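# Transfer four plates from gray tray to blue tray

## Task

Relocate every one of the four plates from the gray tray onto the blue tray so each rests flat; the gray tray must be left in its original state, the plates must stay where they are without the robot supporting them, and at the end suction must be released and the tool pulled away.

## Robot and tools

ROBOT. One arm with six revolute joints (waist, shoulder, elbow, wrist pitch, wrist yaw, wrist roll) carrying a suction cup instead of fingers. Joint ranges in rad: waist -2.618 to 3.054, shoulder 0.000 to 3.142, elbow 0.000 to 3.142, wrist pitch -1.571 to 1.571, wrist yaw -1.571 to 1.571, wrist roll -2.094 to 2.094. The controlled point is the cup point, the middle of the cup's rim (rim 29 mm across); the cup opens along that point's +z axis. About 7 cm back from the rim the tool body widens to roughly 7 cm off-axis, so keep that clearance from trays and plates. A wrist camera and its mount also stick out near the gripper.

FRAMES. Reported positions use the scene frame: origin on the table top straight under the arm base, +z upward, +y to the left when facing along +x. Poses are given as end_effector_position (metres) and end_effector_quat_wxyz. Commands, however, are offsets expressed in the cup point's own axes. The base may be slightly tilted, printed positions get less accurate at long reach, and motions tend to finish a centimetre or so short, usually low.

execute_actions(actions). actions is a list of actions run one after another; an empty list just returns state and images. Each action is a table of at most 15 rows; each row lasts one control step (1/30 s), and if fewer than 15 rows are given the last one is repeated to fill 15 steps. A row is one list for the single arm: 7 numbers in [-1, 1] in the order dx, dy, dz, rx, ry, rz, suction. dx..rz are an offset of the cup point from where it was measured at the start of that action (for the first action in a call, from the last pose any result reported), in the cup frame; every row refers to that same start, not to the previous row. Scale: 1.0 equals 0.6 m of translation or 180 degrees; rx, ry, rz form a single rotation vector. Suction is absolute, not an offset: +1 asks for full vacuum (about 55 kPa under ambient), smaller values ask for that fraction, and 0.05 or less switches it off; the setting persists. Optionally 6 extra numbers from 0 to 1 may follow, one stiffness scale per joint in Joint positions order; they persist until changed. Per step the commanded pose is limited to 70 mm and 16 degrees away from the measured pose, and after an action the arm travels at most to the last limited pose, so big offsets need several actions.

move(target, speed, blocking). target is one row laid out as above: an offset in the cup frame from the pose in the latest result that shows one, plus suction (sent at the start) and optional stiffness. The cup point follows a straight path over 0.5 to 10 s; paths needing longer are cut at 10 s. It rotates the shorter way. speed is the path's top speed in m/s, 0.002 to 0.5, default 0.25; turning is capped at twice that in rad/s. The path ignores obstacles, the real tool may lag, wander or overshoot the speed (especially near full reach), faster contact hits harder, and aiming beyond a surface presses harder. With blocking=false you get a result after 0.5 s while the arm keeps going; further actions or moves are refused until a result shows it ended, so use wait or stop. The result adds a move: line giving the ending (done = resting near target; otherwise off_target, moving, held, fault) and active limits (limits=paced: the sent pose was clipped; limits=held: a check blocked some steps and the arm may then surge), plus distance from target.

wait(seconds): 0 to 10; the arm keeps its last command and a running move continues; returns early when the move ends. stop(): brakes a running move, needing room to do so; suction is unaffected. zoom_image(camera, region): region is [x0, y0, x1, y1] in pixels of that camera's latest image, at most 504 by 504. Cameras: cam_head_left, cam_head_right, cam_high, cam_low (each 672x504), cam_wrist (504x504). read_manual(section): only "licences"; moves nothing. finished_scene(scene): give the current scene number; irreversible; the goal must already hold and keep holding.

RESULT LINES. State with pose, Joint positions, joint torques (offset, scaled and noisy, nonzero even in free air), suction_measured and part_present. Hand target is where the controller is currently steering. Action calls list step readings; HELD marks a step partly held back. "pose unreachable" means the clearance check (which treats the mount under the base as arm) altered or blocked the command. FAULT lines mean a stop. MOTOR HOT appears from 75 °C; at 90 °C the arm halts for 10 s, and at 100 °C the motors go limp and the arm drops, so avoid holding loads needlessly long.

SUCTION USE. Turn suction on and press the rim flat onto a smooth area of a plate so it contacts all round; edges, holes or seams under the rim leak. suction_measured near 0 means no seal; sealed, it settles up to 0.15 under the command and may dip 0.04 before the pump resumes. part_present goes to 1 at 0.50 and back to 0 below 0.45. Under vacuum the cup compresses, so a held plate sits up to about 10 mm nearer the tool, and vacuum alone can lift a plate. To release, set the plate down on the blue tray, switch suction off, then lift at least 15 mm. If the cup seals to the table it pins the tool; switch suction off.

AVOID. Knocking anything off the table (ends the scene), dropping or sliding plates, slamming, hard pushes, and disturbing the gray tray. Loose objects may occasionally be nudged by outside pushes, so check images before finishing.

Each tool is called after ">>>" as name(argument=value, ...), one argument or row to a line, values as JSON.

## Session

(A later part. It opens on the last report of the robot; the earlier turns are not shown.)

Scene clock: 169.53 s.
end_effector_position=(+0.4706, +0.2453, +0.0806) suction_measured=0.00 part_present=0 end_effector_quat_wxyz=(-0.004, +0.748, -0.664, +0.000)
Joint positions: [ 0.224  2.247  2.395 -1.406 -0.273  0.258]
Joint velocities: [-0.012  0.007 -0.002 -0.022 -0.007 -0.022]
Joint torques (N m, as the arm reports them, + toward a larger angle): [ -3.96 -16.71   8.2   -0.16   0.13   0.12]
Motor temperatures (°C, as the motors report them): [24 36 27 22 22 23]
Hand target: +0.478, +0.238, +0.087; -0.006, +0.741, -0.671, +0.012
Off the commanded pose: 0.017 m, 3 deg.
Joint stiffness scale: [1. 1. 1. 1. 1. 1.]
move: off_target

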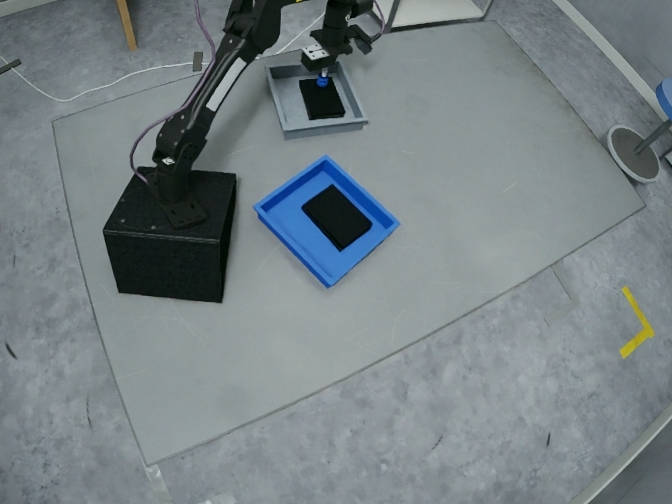

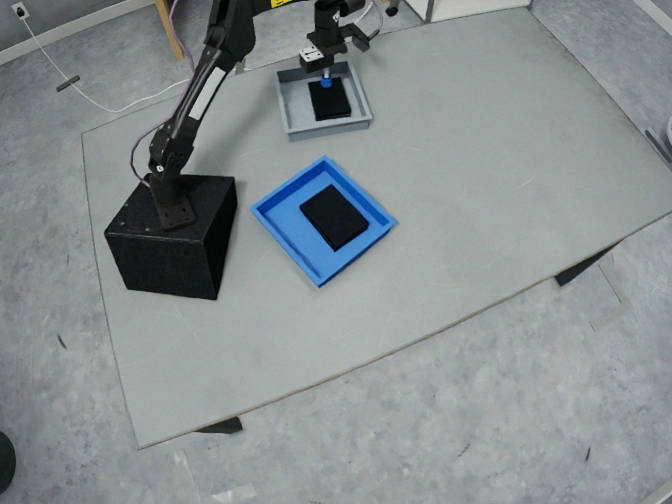

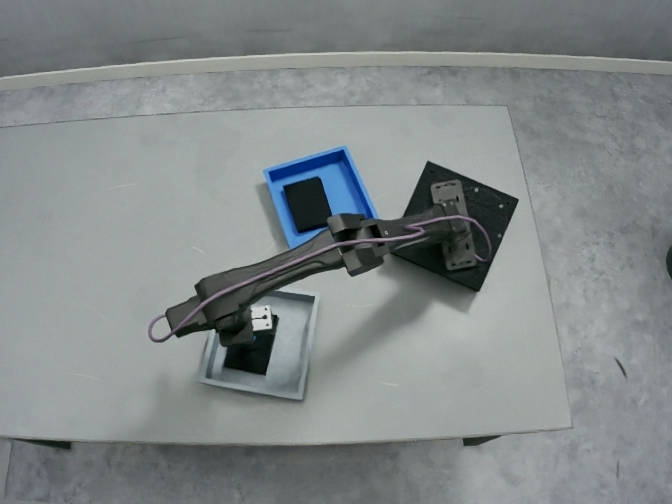

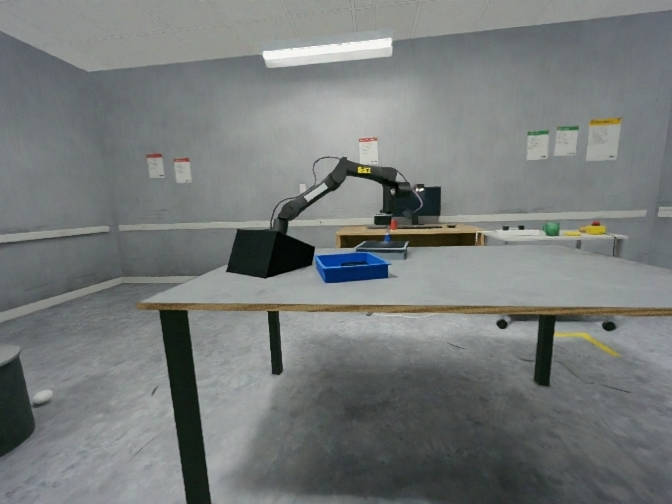

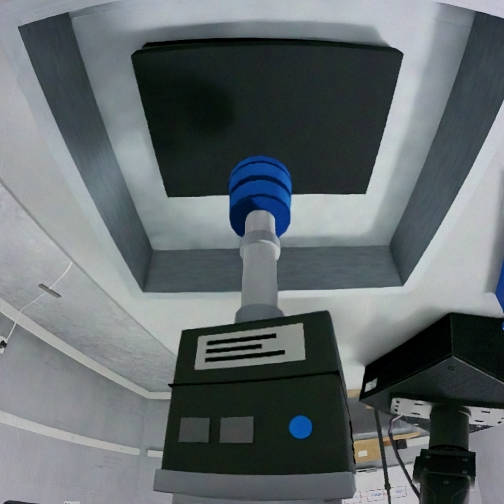

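>>> move(
  target=[0.005,-0.02,0.05,0.006,0.004,0,0],
  speed=0.1,
)

>>> move(
  target=[0,-0.01,0.037,0.006,0.003,0,1],
  speed=0.04,
)

Scene clock: 177.20 s.
end_effector_position=(+0.4787, +0.2449, +0.0506) suction_measured=0.00 part_present=0 end_effector_quat_wxyz=(-0.004, +0.749, -0.663, +0.001)
Joint positions: [ 0.235  2.29   2.358 -1.321 -0.268  0.266]
Joint velocities: [-0.017 -0.007 -0.002 -0.007 -0.037 -0.022]
Joint torques (N m, as the arm reports them, + toward a larger angle): [ -2.98 -17.93   5.02   0.18   0.14   0.15]
Motor temperatures (°C, as the motors report them): [24 38 28 22 22 23]
Hand target: +0.483, +0.244, +0.051; -0.007, +0.748, -0.664, +0.011
Off the commanded pose: 0.004 m, 1 deg.
Joint stiffness scale: [1. 1. 1. 1. 1. 1.]
move: done

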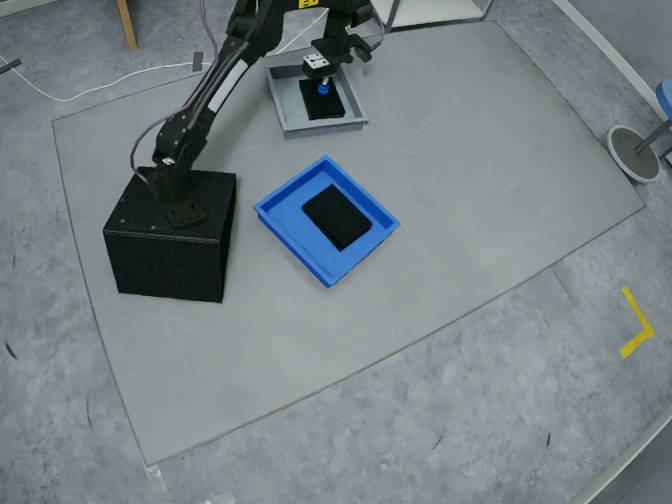

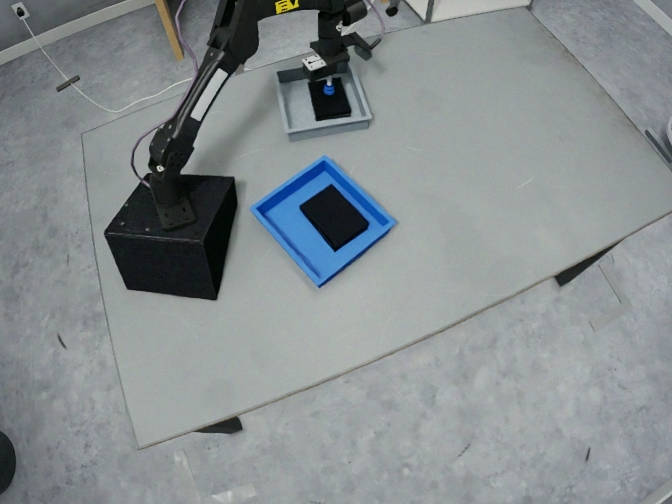

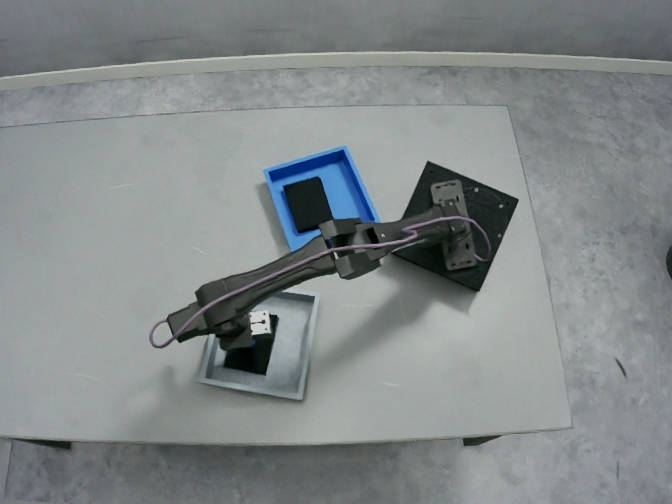

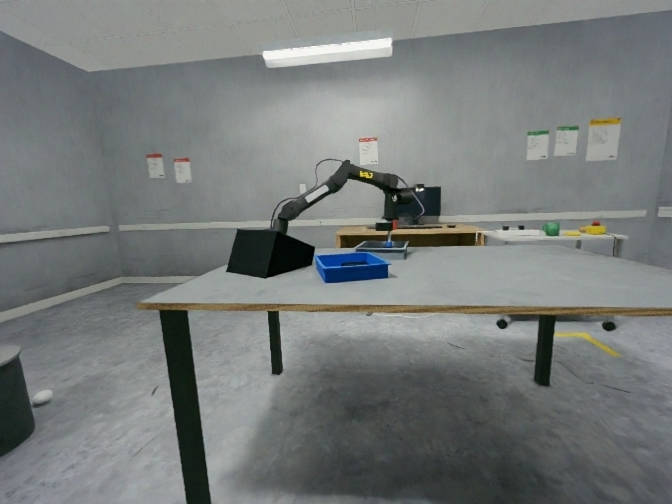

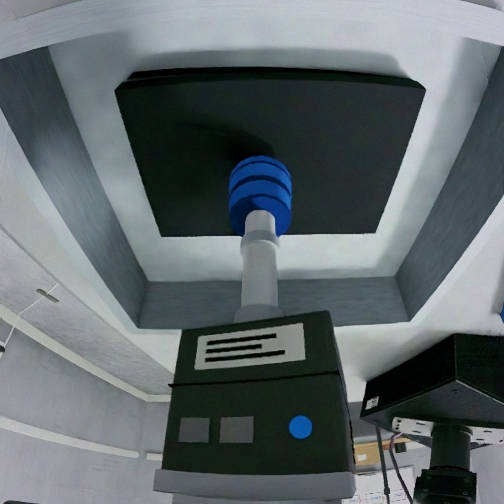

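Scene clock: 178.30 s.
end_effector_position=(+0.4798, +0.2466, +0.0287) suction_measured=0.69 part_present=1 end_effector_quat_wxyz=(-0.004, +0.750, -0.662, +0.000)
Joint positions: [ 0.25   2.307  2.306 -1.25  -0.265  0.277]
Joint velocities: [ 0.007 -0.002 -0.027  0.051 -0.022 -0.095]
Joint torques (N m, as the arm reports them, + toward a larger angle): [ -2.93 -18.02   5.15   0.16   0.15   0.09]
Motor temperatures (°C, as the motors report them): [24 38 28 22 22 23]
Hand target: +0.484, +0.246, +0.028; -0.008, +0.749, -0.663, +0.010
Off the commanded pose: 0.005 m, 1 deg.
Joint stiffness scale: [1. 1. 1. 1. 1. 1.]
move: done

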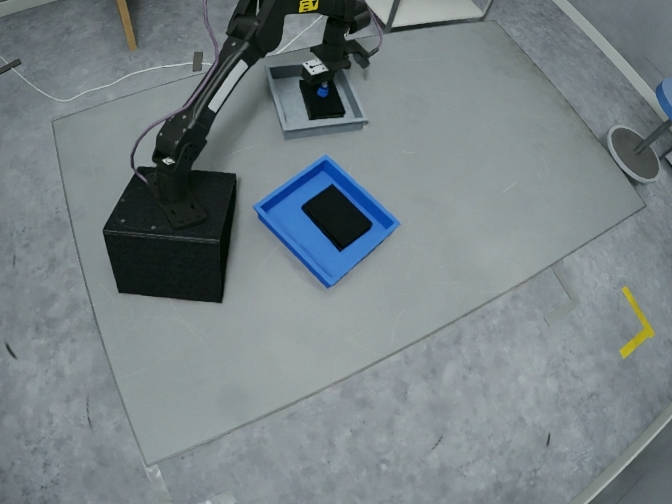

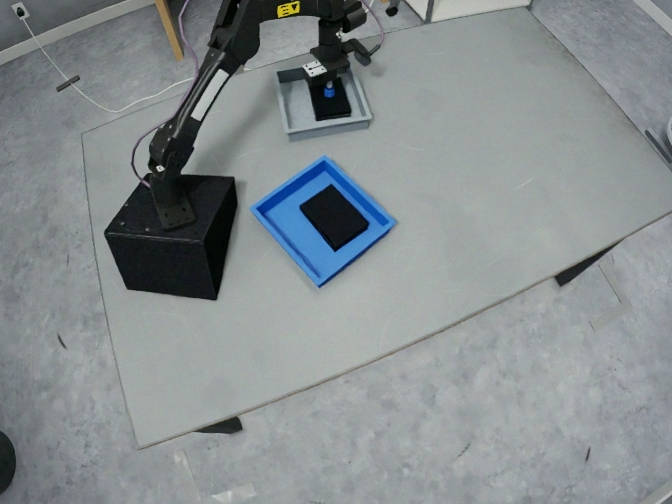

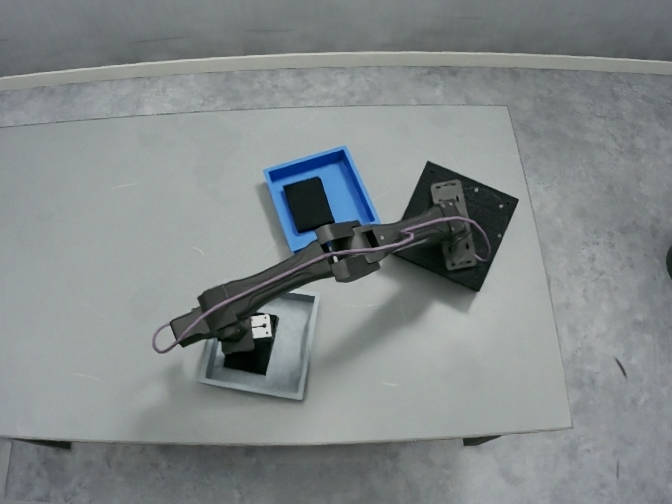

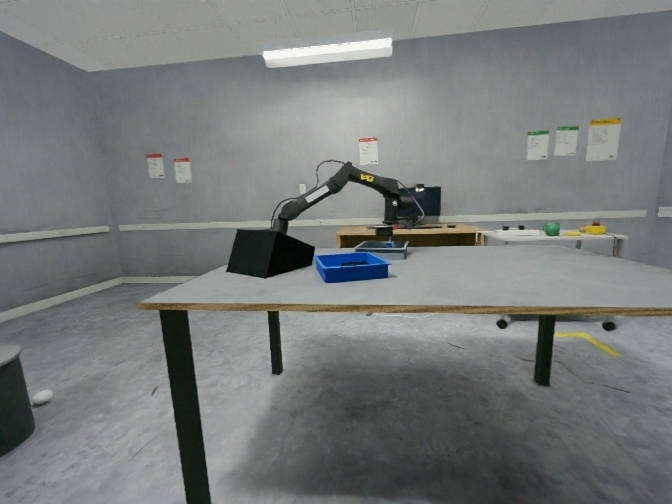

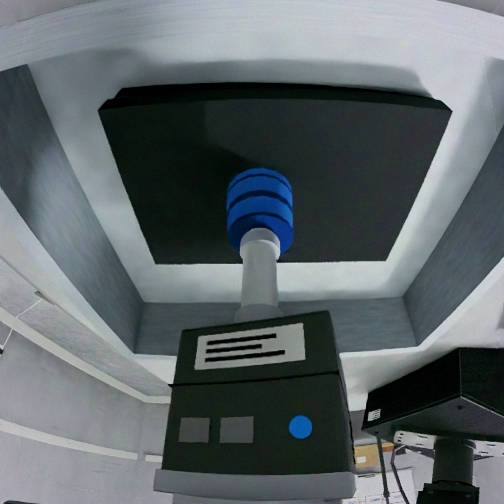

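>>> move(
  target=[0,0.035,-0.14,0.004,0.006,0,1],
  speed=0.15,
)

>>> move(
  target=[0.585,0.25,-0.01,0.01,0,-0.15,1],
  speed=0.3,
)

>>> move(
  target=[0.005,-0.01,0.085,0.008,0.003,0,1],
  speed=0.12,
)

Scene clock: 194.87 s.
end_effector_position=(+0.4500, +0.2504, +0.0964) suction_measured=1.00 part_present=1 end_effector_quat_wxyz=(+0.008, +0.750, -0.661, -0.005)
Joint positions: [ 0.244  2.186  2.356 -1.449 -0.265  0.262]
Joint velocities: [ 0.017 -0.022 -0.012 -0.051  0.051 -0.037]
Joint torques (N m, as the arm reports them, + toward a larger angle): [ -4.25 -18.36   8.37  -0.3    0.13  -0.05]
Motor temperatures (°C, as the motors report them): [23 42 27 22 22 23]
Hand target: +0.459, +0.245, +0.113; -0.003, +0.750, -0.662, +0.012
Off the commanded pose: 0.019 m, 2 deg.
Joint stiffness scale: [1. 1. 1. 1. 1. 1.]
move: off_target

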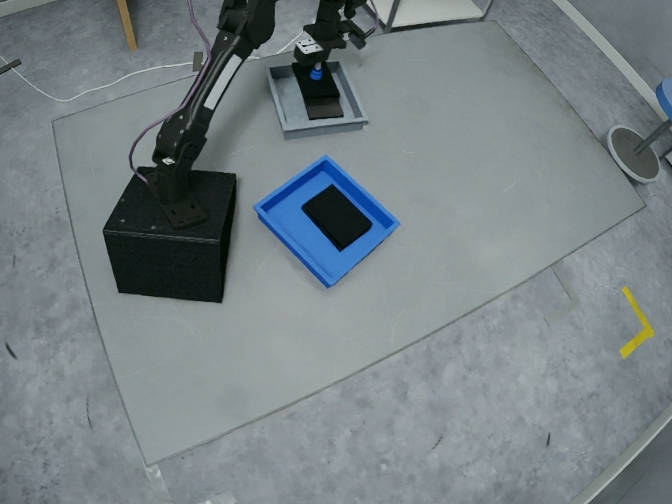

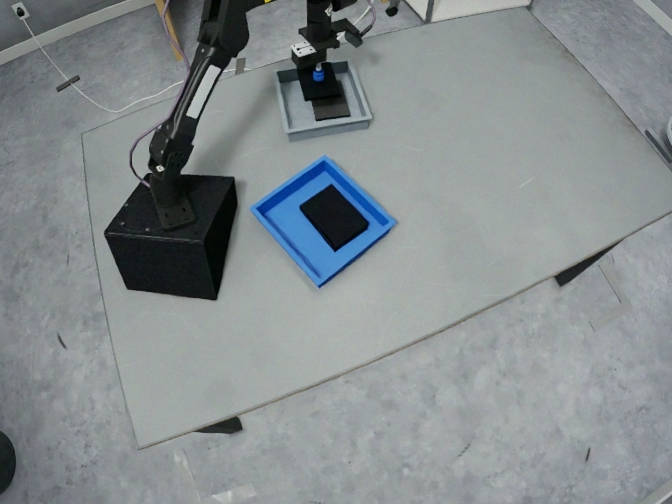

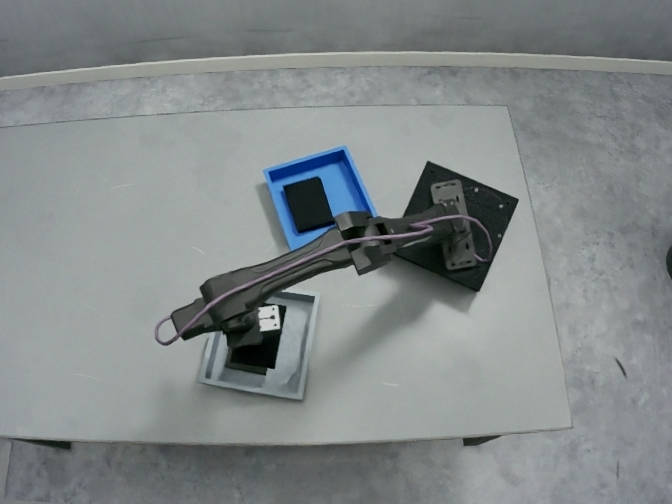

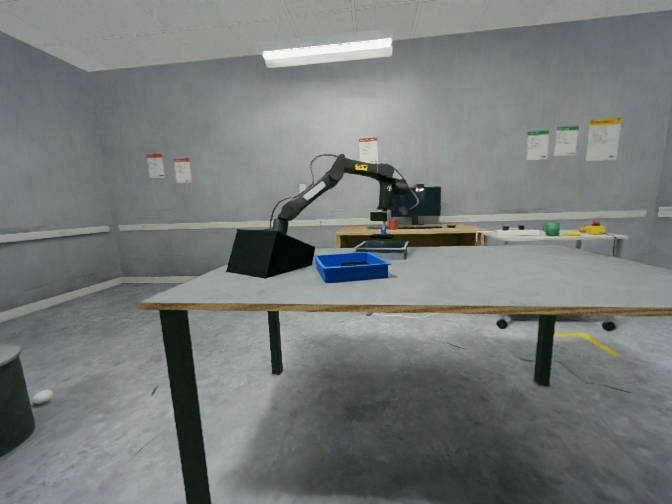

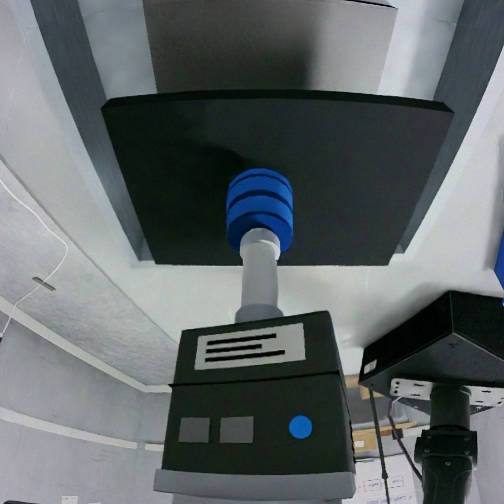

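Scene clock: 196.87 s.
end_effector_position=(+0.3371, -0.1226, +0.1066) suction_measured=1.00 part_present=1 end_effector_quat_wxyz=(+0.015, +0.881, -0.472, -0.002)
Joint positions: [-0.699  1.946  1.44  -1.105 -0.373 -1.186]
Joint velocities: [ 0.002 -0.017 -0.007 -0.022 -0.066 -0.037]
Joint torques (N m, as the arm reports them, + toward a larger angle): [ -3.83 -11.6    7.84  -0.12  -0.04  -0.11]
Motor temperatures (°C, as the motors report them): [24 42 27 22 22 23]
Hand target: +0.347, -0.123, +0.116; +0.009, +0.885, -0.465, +0.013
Off the commanded pose: 0.010 m, 2 deg.
Joint stiffness scale: [1. 1. 1. 1. 1. 1.]
move: done

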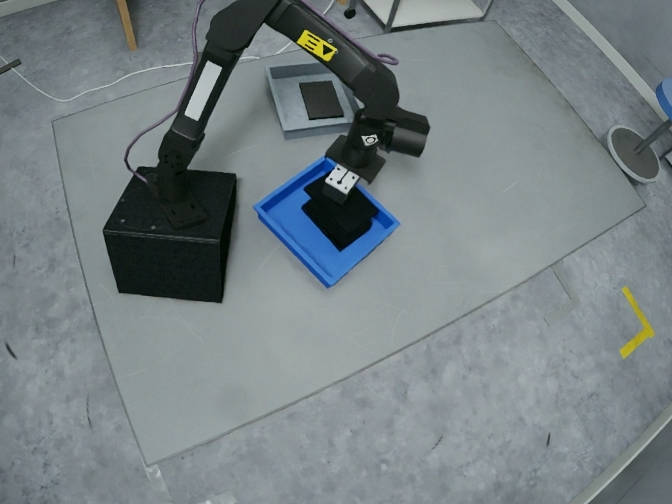

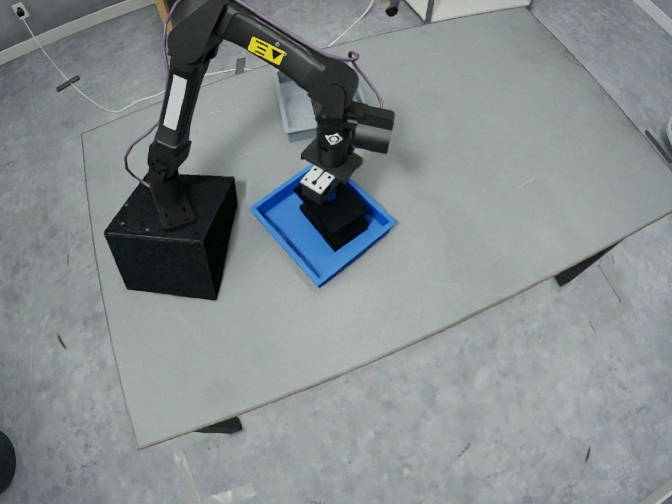

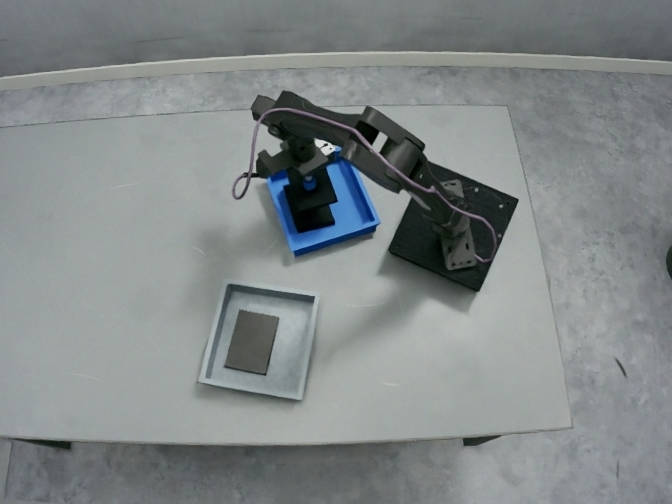

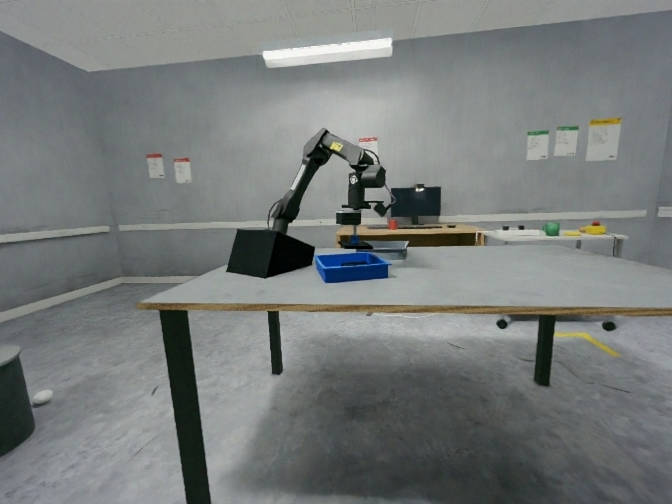

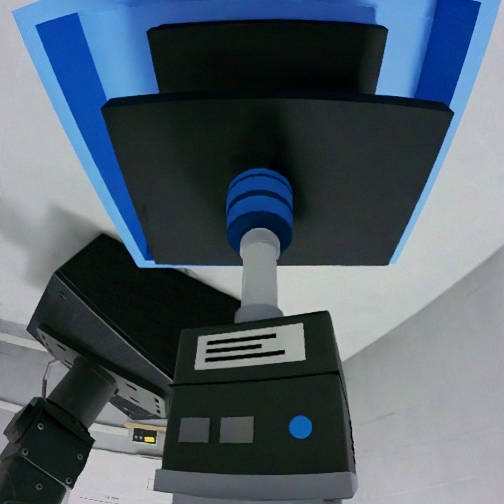

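Scene clock: 197.93 s.
end_effector_position=(+0.3387, -0.1240, +0.0547) suction_measured=1.00 part_present=1 end_effector_quat_wxyz=(+0.012, +0.882, -0.470, +0.001)
Joint positions: [-0.646  2.002  1.317 -0.9   -0.38  -1.132]
Joint velocities: [ 0.012 -0.007 -0.012 -0.022  0.007  0.051]
Joint torques (N m, as the arm reports them, + toward a larger angle): [ -3.69 -12.03   4.52   0.13  -0.08   0.19]
Motor temperatures (°C, as the motors report them): [24 41 27 22 22 23]
Hand target: +0.342, -0.123, +0.055; +0.005, +0.881, -0.472, +0.008
Off the commanded pose: 0.004 m, 1 deg.
Joint stiffness scale: [1. 1. 1. 1. 1. 1.]
move: done

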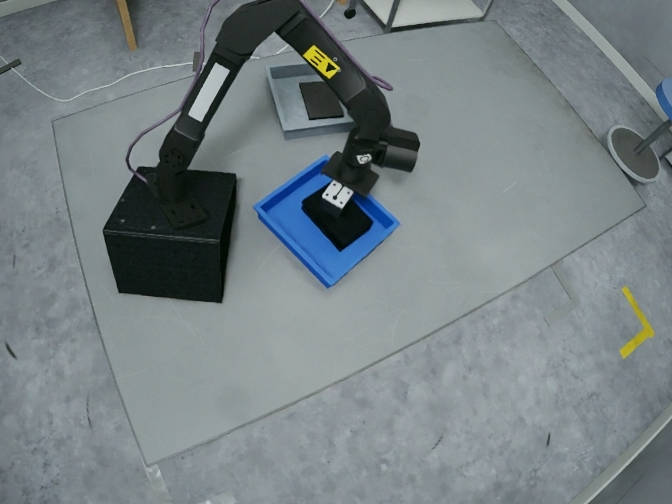

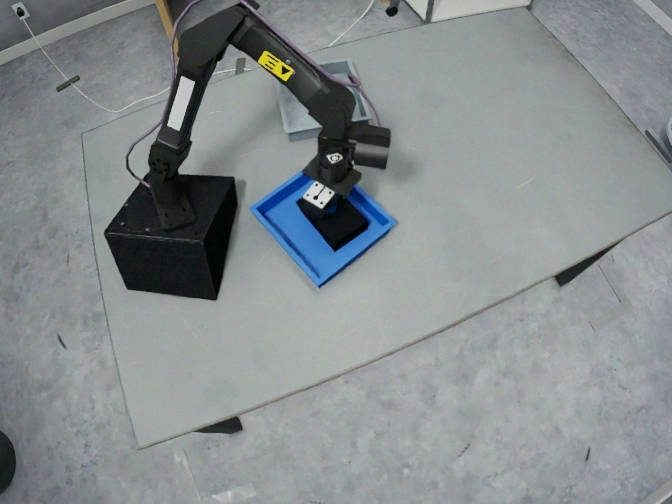

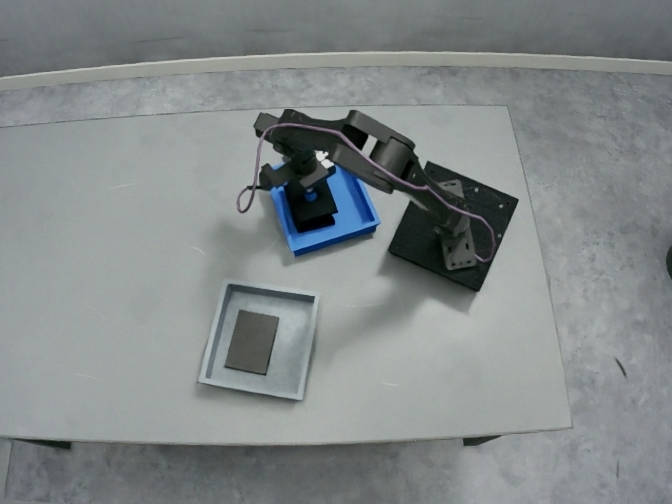

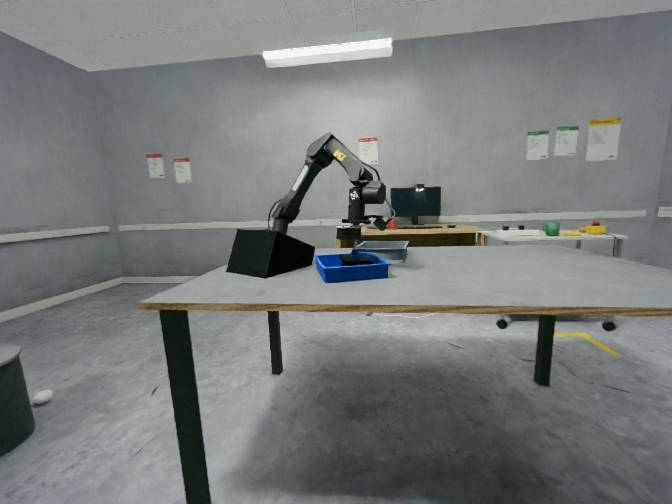

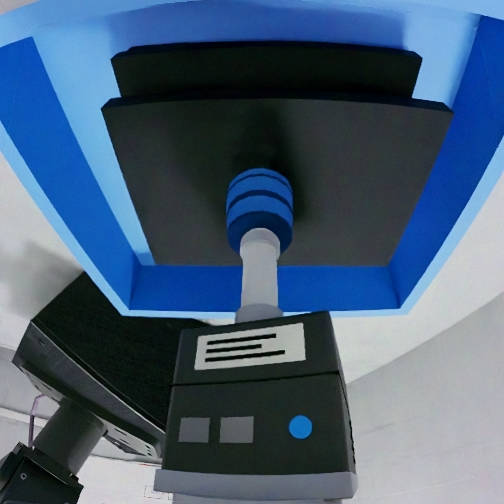

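>>> move(
  target=[-0.008,-0.032,0.052,0.014,0,0,1],
  speed=0.03,
)

Scene clock: 210.47 s.
end_effector_position=(+0.3447, -0.1152, +0.0327) suction_measured=0.98 part_present=1 end_effector_quat_wxyz=(+0.006, +0.881, -0.474, +0.004)
Joint positions: [-0.602  2.024  1.273 -0.81  -0.393 -1.074]
Joint velocities: [ 0.002 -0.012 -0.012  0.022  0.007 -0.051]
Joint torques (N m, as the arm reports them, + toward a larger angle): [ -2.58 -10.41   3.47   0.47  -0.19   0.14]
Motor temperatures (°C, as the motors report them): [24 39 27 22 22 23]
Hand target: +0.351, -0.109, +0.023; -0.008, +0.883, -0.470, +0.010
Off the commanded pose: 0.013 m, 2 deg.
Joint stiffness scale: [1. 1. 1. 1. 1. 1.]
move: off_target

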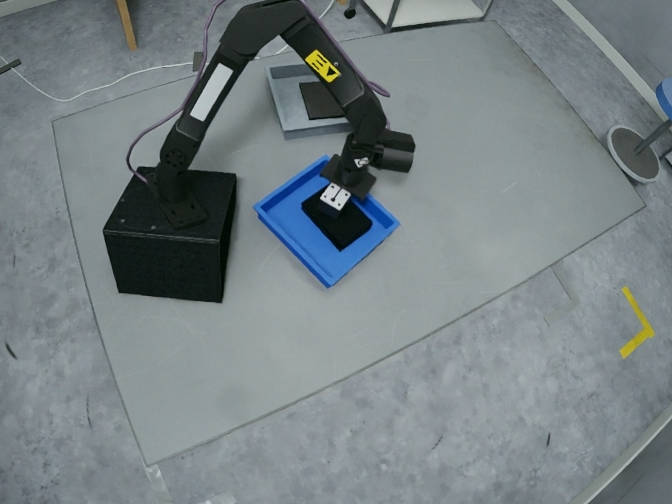

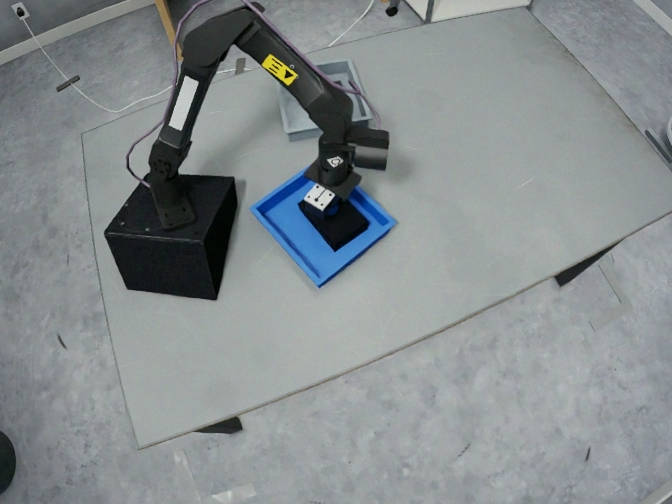

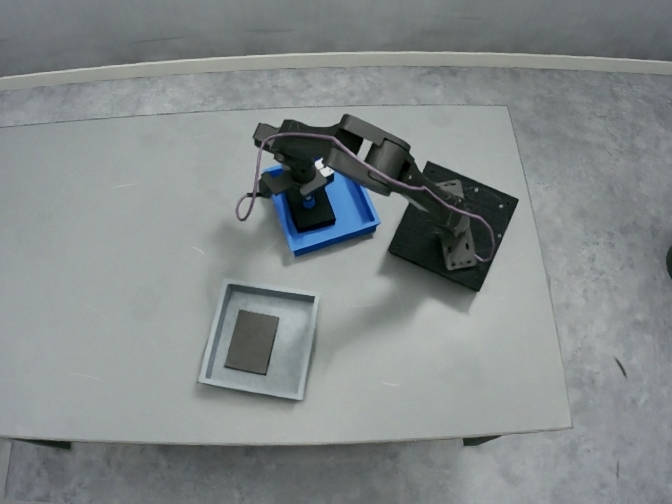

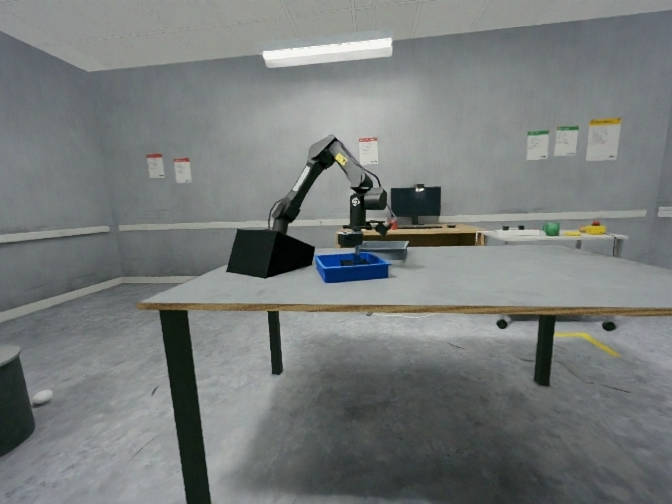

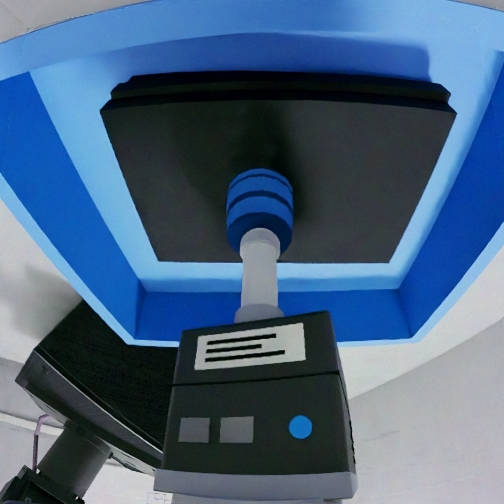

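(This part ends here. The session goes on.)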